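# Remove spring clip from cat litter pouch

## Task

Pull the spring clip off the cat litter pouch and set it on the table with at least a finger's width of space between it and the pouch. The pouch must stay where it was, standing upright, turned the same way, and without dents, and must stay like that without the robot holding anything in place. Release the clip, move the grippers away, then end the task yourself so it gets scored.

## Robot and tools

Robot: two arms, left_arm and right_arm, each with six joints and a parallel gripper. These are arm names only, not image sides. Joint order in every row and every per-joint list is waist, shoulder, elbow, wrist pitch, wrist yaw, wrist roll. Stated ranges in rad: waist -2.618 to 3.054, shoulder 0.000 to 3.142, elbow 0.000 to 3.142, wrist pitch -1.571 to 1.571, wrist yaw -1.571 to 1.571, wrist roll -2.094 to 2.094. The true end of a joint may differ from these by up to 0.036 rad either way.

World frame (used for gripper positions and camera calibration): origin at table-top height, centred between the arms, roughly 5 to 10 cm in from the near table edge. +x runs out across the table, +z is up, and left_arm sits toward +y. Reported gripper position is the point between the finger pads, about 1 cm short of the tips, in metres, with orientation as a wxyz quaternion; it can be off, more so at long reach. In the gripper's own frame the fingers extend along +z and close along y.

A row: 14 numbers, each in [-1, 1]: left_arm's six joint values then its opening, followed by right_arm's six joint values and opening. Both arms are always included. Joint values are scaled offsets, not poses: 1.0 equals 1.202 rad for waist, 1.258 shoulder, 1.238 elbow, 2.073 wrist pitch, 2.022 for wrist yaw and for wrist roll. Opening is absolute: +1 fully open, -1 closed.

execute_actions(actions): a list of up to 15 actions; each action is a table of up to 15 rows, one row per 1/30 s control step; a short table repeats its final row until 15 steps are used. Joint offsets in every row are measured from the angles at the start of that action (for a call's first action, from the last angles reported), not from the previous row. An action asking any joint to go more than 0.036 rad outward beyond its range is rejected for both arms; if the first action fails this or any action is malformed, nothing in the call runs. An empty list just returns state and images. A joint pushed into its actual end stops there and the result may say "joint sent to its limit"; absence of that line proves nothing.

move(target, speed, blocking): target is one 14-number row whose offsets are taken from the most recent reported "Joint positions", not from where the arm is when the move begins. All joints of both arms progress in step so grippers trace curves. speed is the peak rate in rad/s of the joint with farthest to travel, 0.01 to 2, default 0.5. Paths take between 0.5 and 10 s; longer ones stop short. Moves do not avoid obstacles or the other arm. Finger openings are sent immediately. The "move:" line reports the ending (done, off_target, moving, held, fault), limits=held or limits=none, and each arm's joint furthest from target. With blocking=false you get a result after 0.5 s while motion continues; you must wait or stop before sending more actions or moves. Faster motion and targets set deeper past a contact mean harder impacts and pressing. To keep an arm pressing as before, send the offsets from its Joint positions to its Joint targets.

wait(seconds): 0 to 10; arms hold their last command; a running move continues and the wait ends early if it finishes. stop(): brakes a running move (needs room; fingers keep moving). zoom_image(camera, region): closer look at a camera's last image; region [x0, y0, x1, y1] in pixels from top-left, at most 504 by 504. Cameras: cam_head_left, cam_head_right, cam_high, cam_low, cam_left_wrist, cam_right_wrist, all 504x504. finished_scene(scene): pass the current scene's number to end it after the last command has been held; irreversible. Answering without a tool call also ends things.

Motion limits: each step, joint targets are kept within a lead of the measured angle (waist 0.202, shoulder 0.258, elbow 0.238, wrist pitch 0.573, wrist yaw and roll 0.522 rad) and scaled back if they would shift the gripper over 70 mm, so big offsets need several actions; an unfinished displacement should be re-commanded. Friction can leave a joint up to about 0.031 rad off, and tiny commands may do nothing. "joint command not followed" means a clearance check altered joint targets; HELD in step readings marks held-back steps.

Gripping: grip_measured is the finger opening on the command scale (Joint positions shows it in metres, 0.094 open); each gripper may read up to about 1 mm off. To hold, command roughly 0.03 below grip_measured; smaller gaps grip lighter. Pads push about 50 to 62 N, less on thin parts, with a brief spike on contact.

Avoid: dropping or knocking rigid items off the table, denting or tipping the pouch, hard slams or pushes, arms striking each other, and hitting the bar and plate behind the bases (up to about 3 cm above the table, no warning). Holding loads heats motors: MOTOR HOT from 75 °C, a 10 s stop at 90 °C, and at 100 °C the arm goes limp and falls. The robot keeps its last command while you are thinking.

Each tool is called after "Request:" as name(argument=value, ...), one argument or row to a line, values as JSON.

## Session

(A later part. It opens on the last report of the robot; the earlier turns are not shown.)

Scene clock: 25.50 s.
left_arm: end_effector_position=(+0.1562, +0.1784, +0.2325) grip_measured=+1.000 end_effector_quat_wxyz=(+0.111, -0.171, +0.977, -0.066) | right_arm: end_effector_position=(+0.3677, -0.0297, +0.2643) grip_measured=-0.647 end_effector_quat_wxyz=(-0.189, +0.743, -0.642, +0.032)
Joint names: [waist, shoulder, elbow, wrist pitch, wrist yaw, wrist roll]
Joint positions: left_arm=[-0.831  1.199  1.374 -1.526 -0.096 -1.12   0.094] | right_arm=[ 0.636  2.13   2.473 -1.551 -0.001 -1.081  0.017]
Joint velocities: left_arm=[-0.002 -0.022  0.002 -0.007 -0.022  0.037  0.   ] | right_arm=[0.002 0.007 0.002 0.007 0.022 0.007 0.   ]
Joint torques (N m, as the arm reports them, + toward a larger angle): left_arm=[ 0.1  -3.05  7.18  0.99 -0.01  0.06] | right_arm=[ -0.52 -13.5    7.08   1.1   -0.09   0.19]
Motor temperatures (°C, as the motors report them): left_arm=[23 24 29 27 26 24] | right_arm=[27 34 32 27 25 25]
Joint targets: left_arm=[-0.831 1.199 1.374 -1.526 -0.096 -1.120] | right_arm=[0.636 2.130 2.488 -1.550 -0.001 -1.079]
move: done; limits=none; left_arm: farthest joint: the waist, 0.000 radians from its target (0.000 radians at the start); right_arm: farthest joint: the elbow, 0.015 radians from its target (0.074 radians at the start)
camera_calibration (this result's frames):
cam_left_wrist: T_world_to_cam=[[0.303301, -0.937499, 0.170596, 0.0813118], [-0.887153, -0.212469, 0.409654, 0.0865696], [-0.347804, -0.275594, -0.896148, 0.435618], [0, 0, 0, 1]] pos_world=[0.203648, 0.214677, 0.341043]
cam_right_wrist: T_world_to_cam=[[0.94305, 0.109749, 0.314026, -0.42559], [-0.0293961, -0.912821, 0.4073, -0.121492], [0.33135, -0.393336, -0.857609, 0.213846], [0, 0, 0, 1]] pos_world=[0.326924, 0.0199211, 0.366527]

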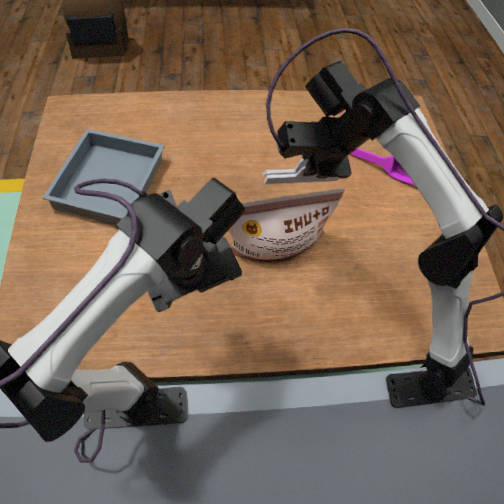

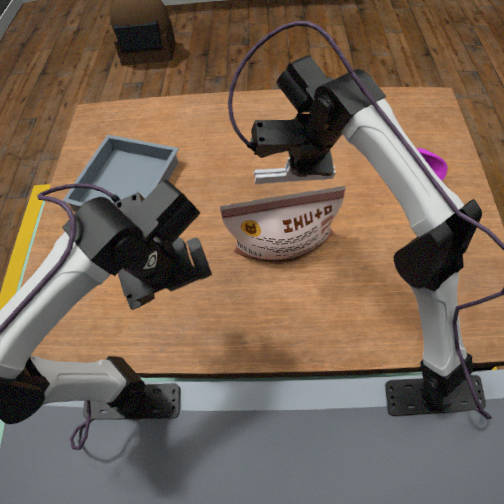

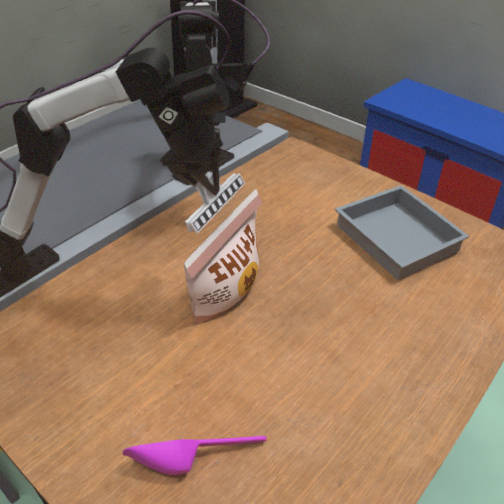

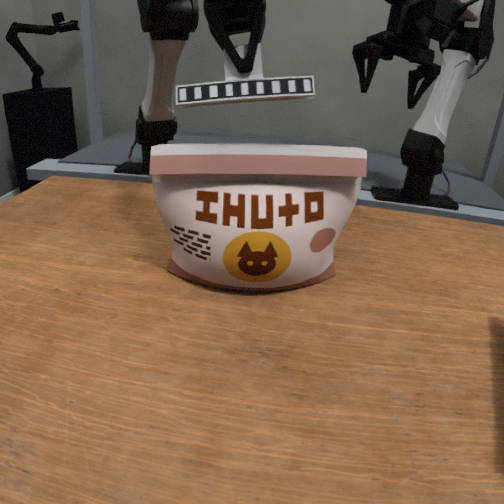

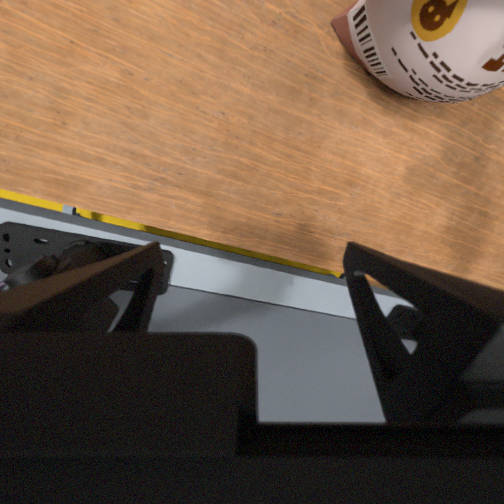

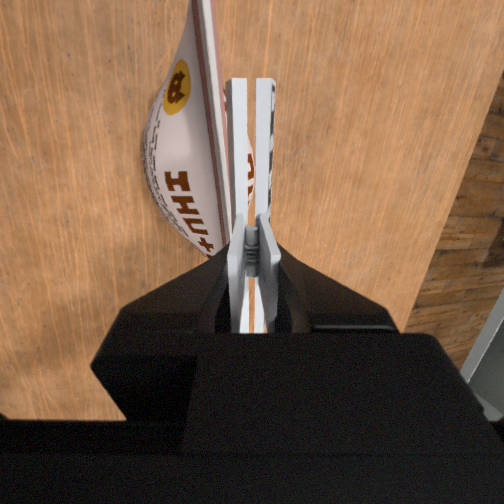

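Request:
move(
  target=[0,0,0,0,0,0,1,-0.45,-0.39,-0.49,0,0,0,-1],
  speed=0.8,
)

Request:
move(
  target=[0,0,0,0,0,0,1,0,0,-0.65,0.285,0,0,-1],
  speed=0.6,
)

Request:
move(
  target=[0,0,0,0,0,0,1,0,0,0,0,0,0,1],
)

Request:
move(
  target=[0,0,0,0,0,0,1,0,0,0.4,-0.2,0,0,1],
  speed=0.8,
)

Scene clock: 31.20 s.
left_arm: end_effector_position=(+0.1562, +0.1784, +0.2325) grip_measured=+1.000 end_effector_quat_wxyz=(+0.111, -0.171, +0.977, -0.066) | right_arm: end_effector_position=(+0.3245, -0.2727, +0.2656) grip_measured=-0.646 end_effector_quat_wxyz=(+0.120, -0.549, +0.826, -0.052)
Joint names: [waist, shoulder, elbow, wrist pitch, wrist yaw, wrist roll]
Joint positions: left_arm=[-0.831  1.199  1.374 -1.526 -0.096 -1.12   0.094] | right_arm=[ 0.093  1.648  1.887 -1.556  0.006 -1.081  0.017]
Joint velocities: left_arm=[ 0.002 -0.007 -0.007 -0.022 -0.022 -0.066  0.   ] | right_arm=[ 0.002  0.017 -0.007 -0.051 -0.007  0.007 -0.   ]
Joint torques (N m, as the arm reports them, + toward a larger angle): left_arm=[ 0.08 -3.07  7.2   0.99 -0.02  0.06] | right_arm=[-0.41 -9.01  4.68  0.95 -0.16  0.16]
Motor temperatures (°C, as the motors report them): left_arm=[23 24 30 27 26 24] | right_arm=[27 35 32 27 25 25]
Joint targets: left_arm=[-0.831 1.199 1.374 -1.526 -0.096 -1.120] | right_arm=[0.095 1.640 1.867 -1.550 -0.002 -1.081]
move: done; limits=none; left_arm: farthest joint: the waist, 0.000 radians from its target (0.000 radians at the start); right_arm: farthest joint: the elbow, 0.020 radians from its target (0.607 radians at the start)
camera_calibration (this result's frames):
cam_left_wrist: T_world_to_cam=[[0.303301, -0.937499, 0.170596, 0.0813118], [-0.887153, -0.212469, 0.409654, 0.0865696], [-0.347804, -0.275594, -0.896148, 0.435618], [0, 0, 0, 1]] pos_world=[0.203648, 0.214677, 0.341043]
cam_right_wrist: T_world_to_cam=[[0.896946, -0.389232, 0.209728, -0.451973], [-0.44148, -0.762531, 0.472908, -0.187749], [-0.0241468, -0.516764, -0.855787, 0.214882], [0, 0, 0, 1]] pos_world=[0.327697, -0.208043, 0.367473]

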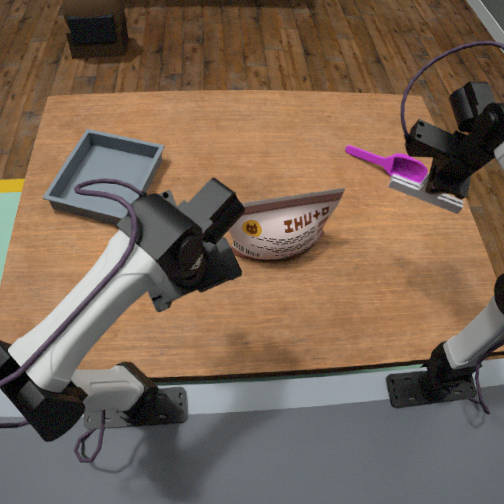

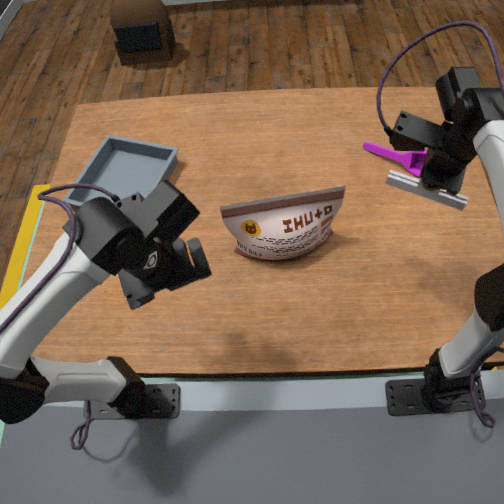

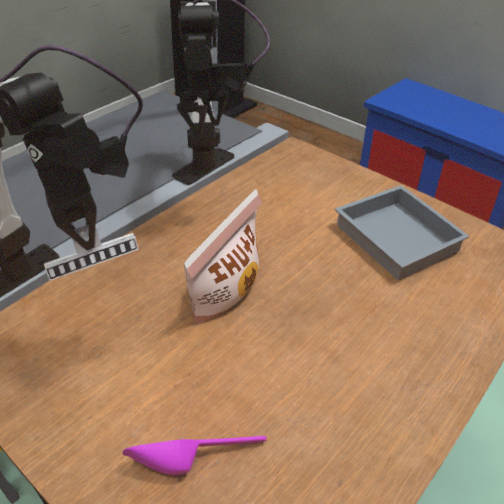

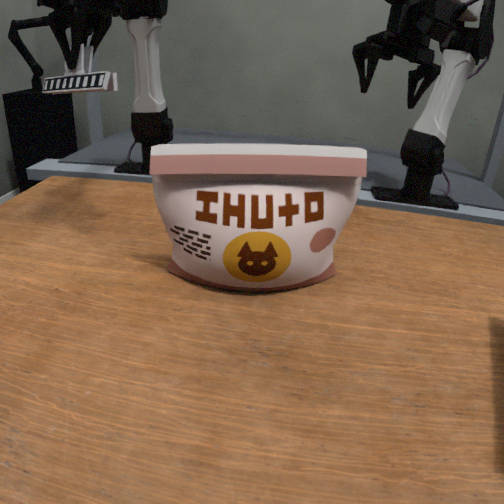

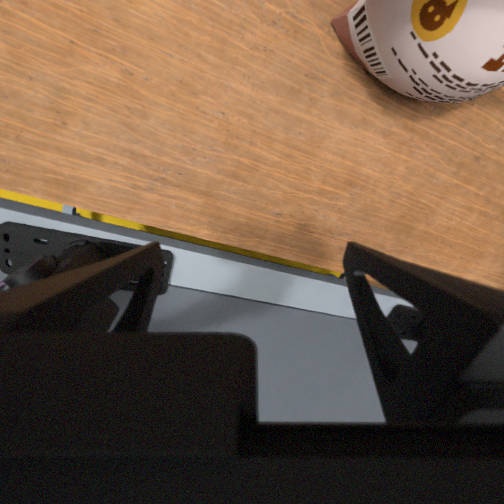

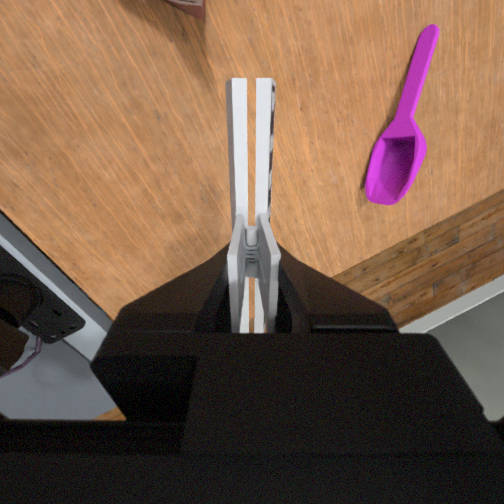

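Scene clock: 33.33 s.
left_arm: end_effector_position=(+0.1562, +0.1784, +0.2325) grip_measured=+1.000 end_effector_quat_wxyz=(+0.111, -0.171, +0.977, -0.066) | right_arm: end_effector_position=(+0.2904, -0.2702, +0.0644) grip_measured=-0.647 end_effector_quat_wxyz=(+0.027, -0.555, +0.831, -0.002)
Joint names: [waist, shoulder, elbow, wrist pitch, wrist yaw, wrist roll]
Joint positions: left_arm=[-0.831  1.199  1.374 -1.526 -0.096 -1.12   0.094] | right_arm=[ 0.093  1.647  1.097 -0.979  0.006 -1.081  0.017]
Joint velocities: left_arm=[ 0.007  0.007 -0.012 -0.007 -0.007 -0.066  0.   ] | right_arm=[ 0.002 -0.017  0.002  0.037 -0.007  0.022 -0.001]
Joint torques (N m, as the arm reports them, + toward a larger angle): left_arm=[ 0.1  -3.08  7.17  0.99 -0.02  0.05] | right_arm=[-0.51 -8.52  5.32  0.61 -0.1   0.13]
Motor temperatures (°C, as the motors report them): left_arm=[23 24 30 27 26 24] | right_arm=[27 35 32 27 25 25]
Joint targets: left_arm=[-0.831 1.199 1.374 -1.526 -0.096 -1.120] | right_arm=[0.093 1.648 1.082 -0.966 0.006 -1.081]
move: done; limits=none; left_arm: farthest joint: the waist, 0.000 radians from its target (0.000 radians at the start); right_arm: farthest joint: the elbow, 0.014 radians from its target (0.804 radians at the start)
camera_calibration (this result's frames):
cam_left_wrist: T_world_to_cam=[[0.303301, -0.937499, 0.170596, 0.0813118], [-0.887153, -0.212469, 0.409654, 0.0865696], [-0.347804, -0.275594, -0.896148, 0.435618], [0, 0, 0, 1]] pos_world=[0.203648, 0.214677, 0.341043]
cam_right_wrist: T_world_to_cam=[[0.92417, -0.381188, 0.0246198, -0.371985], [-0.326169, -0.753948, 0.570243, -0.143262], [-0.198808, -0.535031, -0.821107, 0.0867805], [0, 0, 0, 1]] pos_world=[0.314303, -0.203378, 0.162108]

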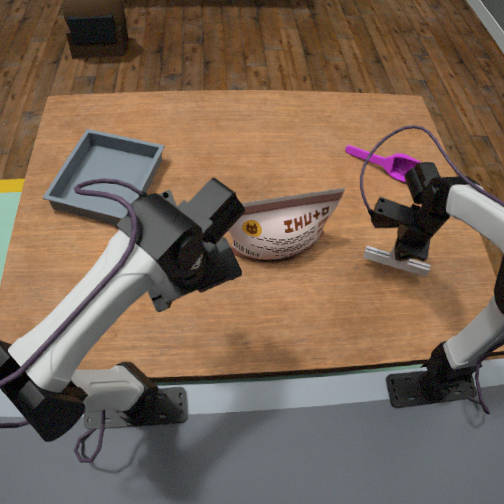

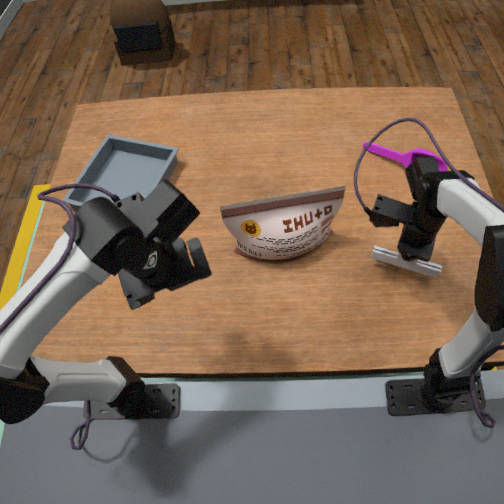

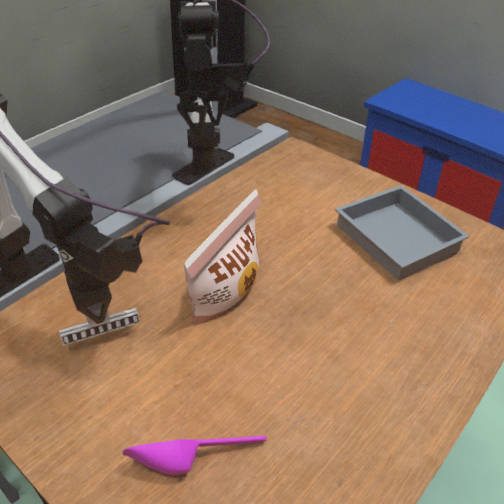

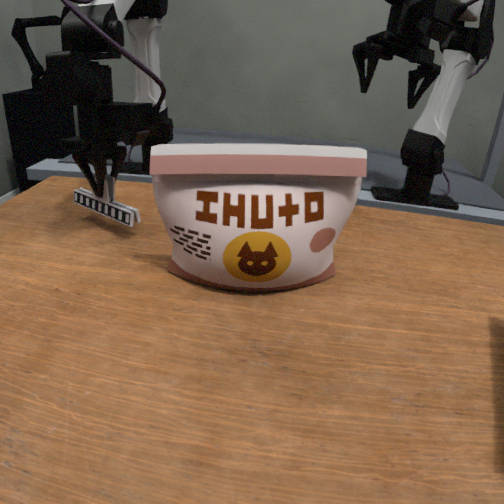

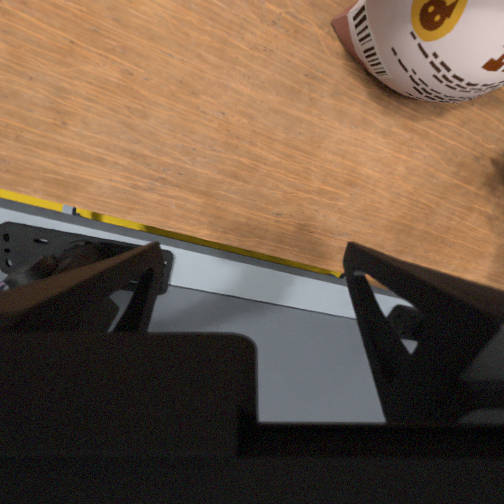

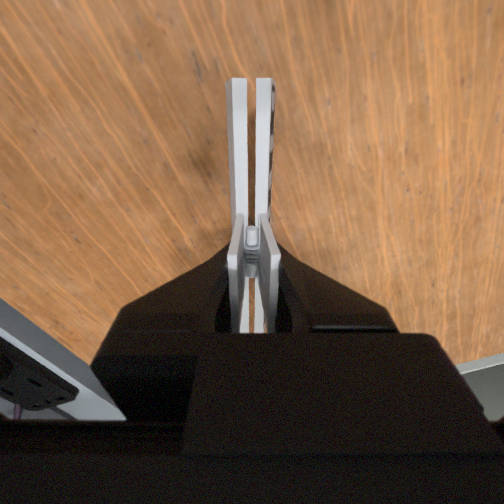

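Scene clock: 33.83 s.
left_arm: end_effector_position=(+0.1562, +0.1784, +0.2325) grip_measured=+1.000 end_effector_quat_wxyz=(+0.111, -0.171, +0.977, -0.066) | right_arm: end_effector_position=(+0.2905, -0.2702, +0.0644) grip_measured=+1.000 end_effector_quat_wxyz=(+0.027, -0.555, +0.831, -0.002)
Joint names: [waist, shoulder, elbow, wrist pitch, wrist yaw, wrist roll]
Joint positions: left_arm=[-0.831  1.199  1.374 -1.526 -0.096 -1.12   0.094] | right_arm=[ 0.093  1.647  1.097 -0.979  0.006 -1.081  0.094]
Joint velocities: left_arm=[ 0.002 -0.012 -0.012 -0.007  0.007 -0.051  0.   ] | right_arm=[-0.007  0.002  0.002 -0.022 -0.066 -0.037  0.001]
Joint torques (N m, as the arm reports them, + toward a larger angle): left_arm=[ 0.09 -3.06  7.18  1.   -0.02  0.05] | right_arm=[-0.49 -8.57  6.41  0.5  -0.09  0.14]
Motor temperatures (°C, as the motors report them): left_arm=[23 24 30 27 26 24] | right_arm=[27 35 32 27 25 25]
Joint targets: left_arm=[-0.831 1.199 1.374 -1.526 -0.096 -1.120] | right_arm=[0.093 1.647 1.097 -0.979 0.006 -1.081]
move: done; limits=none; left_arm: farthest joint: the waist, 0.000 radians from its target (0.000 radians at the start); right_arm: farthest joint: the waist, 0.000 radians from its target (0.000 radians at the start)
camera_calibration (this result's frames):
cam_left_wrist: T_world_to_cam=[[0.303301, -0.937499, 0.170596, 0.0813118], [-0.887153, -0.212469, 0.409654, 0.0865696], [-0.347804, -0.275594, -0.896148, 0.435618], [0, 0, 0, 1]] pos_world=[0.203648, 0.214677, 0.341043]
cam_right_wrist: T_world_to_cam=[[0.924156, -0.381199, 0.0249565, -0.372089], [-0.326393, -0.753965, 0.570091, -0.143157], [-0.198502, -0.534999, -0.821202, 0.0867337], [0, 0, 0, 1]] pos_world=[0.31436, -0.203373, 0.162124]

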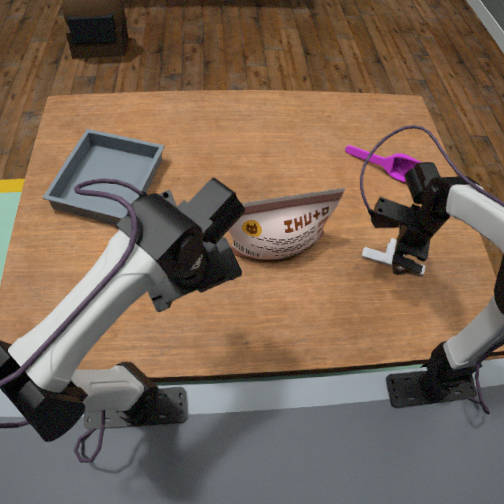

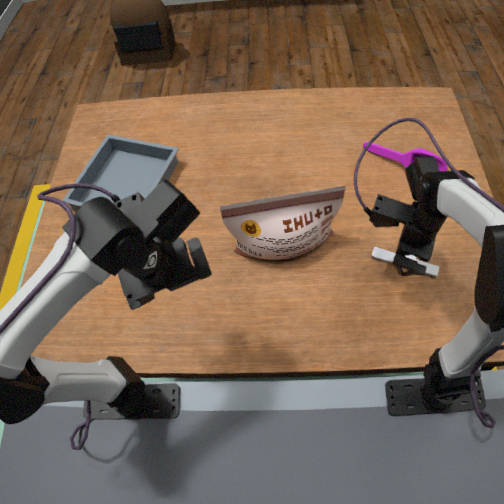

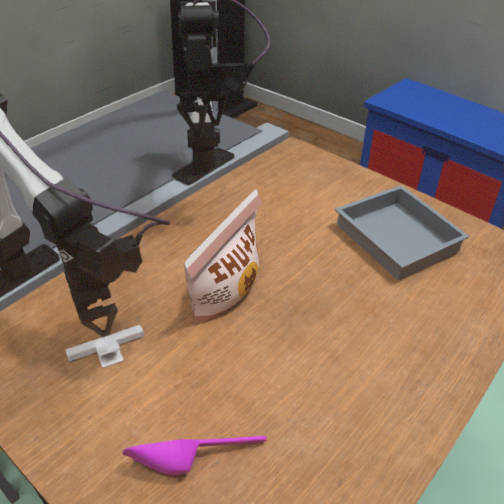

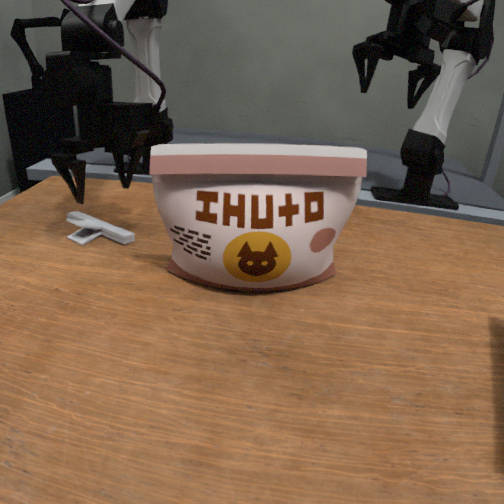

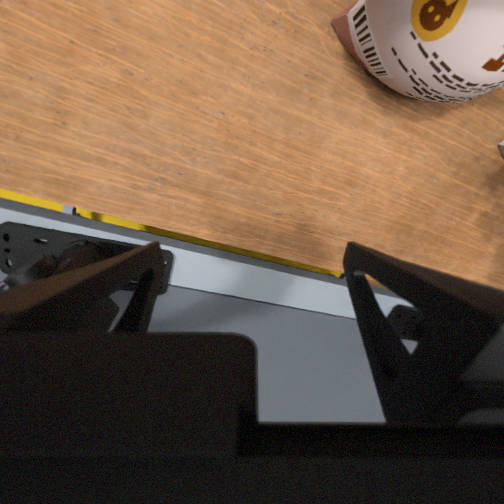

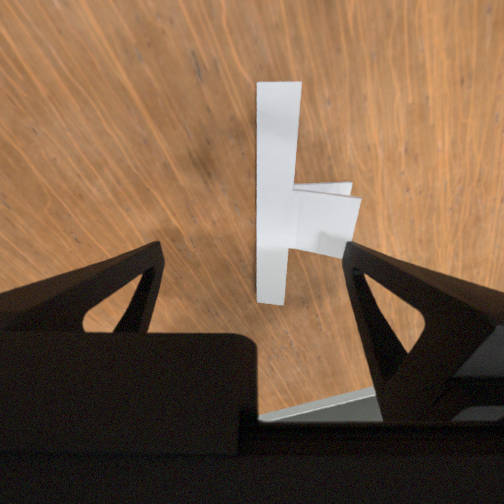

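Scene clock: 35.30 s.
left_arm: end_effector_position=(+0.1562, +0.1784, +0.2325) grip_measured=+1.000 end_effector_quat_wxyz=(+0.111, -0.171, +0.977, -0.066) | right_arm: end_effector_position=(+0.3172, -0.2712, +0.1862) grip_measured=+1.000 end_effector_quat_wxyz=(+0.062, -0.553, +0.830, -0.020)
Joint names: [waist, shoulder, elbow, wrist pitch, wrist yaw, wrist roll]
Joint positions: left_arm=[-0.831  1.199  1.374 -1.526 -0.096 -1.12   0.094] | right_arm=[ 0.093  1.647  1.578 -1.382  0.007 -1.081  0.094]
Joint velocities: left_arm=[ 0.002 -0.017 -0.017 -0.022  0.051 -0.022  0.   ] | right_arm=[-0.012  0.017  0.007 -0.081 -0.022 -0.007 -0.   ]
Joint torques (N m, as the arm reports them, + toward a larger angle): left_arm=[ 0.09 -3.07  7.18  0.99 -0.02  0.05] | right_arm=[-0.49 -8.84  7.57  0.54 -0.1   0.15]
Motor temperatures (°C, as the motors report them): left_arm=[23 24 30 27 26 24] | right_arm=[27 35 33 27 25 25]
Joint targets: left_arm=[-0.831 1.199 1.374 -1.526 -0.096 -1.120] | right_arm=[0.093 1.647 1.592 -1.393 0.007 -1.081]
move: done; limits=none; left_arm: farthest joint: the waist, 0.000 radians from its target (0.000 radians at the start); right_arm: farthest joint: the elbow, 0.014 radians from its target (0.496 radians at the start)
camera_calibration (this result's frames):
cam_left_wrist: T_world_to_cam=[[0.303301, -0.937499, 0.170596, 0.0813118], [-0.887153, -0.212469, 0.409654, 0.0865696], [-0.347804, -0.275594, -0.896148, 0.435618], [0, 0, 0, 1]] pos_world=[0.203648, 0.214677, 0.341043]
cam_right_wrist: T_world_to_cam=[[0.918643, -0.383751, 0.0939697, -0.412004], [-0.371265, -0.757135, 0.537503, -0.185201], [-0.135119, -0.528661, -0.83801, 0.176243], [0, 0, 0, 1]] pos_world=[0.333539, -0.205156, 0.285956]

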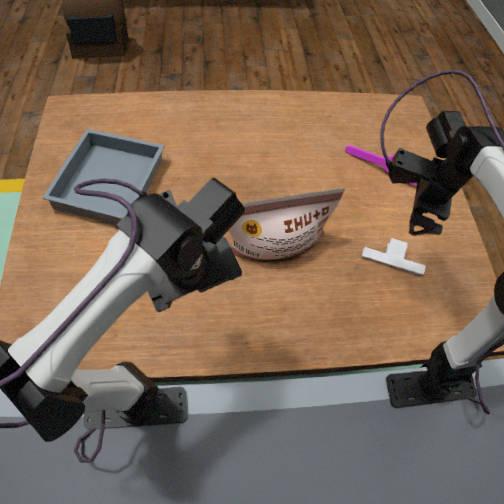

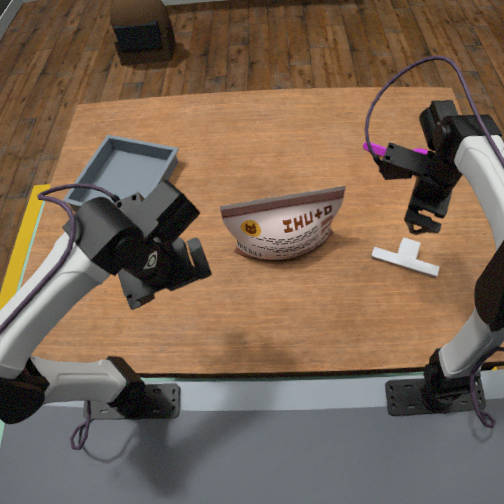

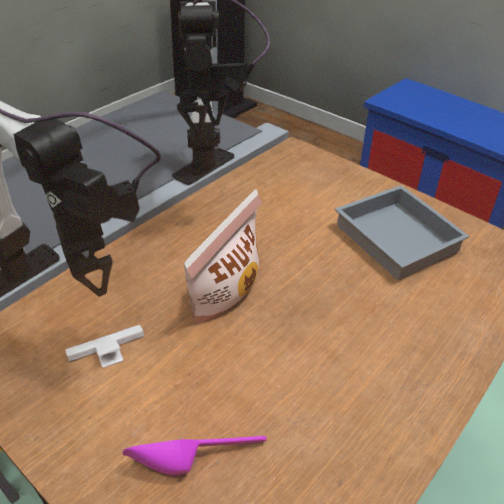

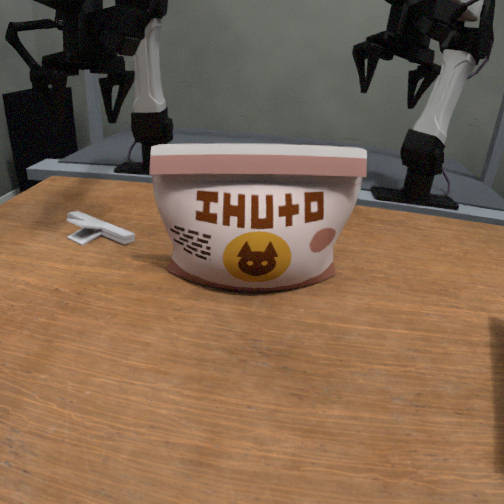

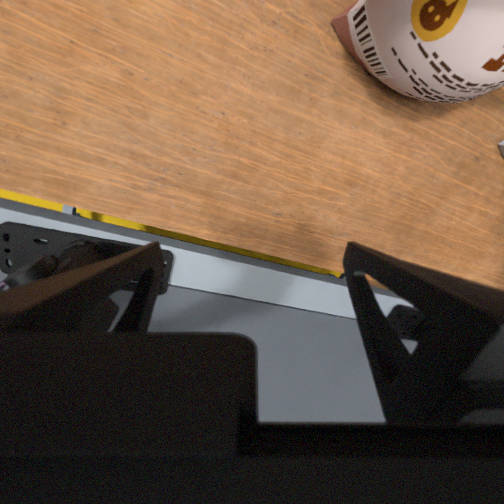

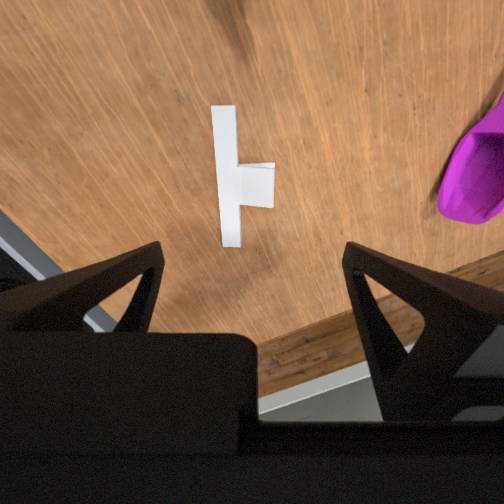

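Request:
finished_scene(
  scene=2,
)

The scene is finished: the task was done.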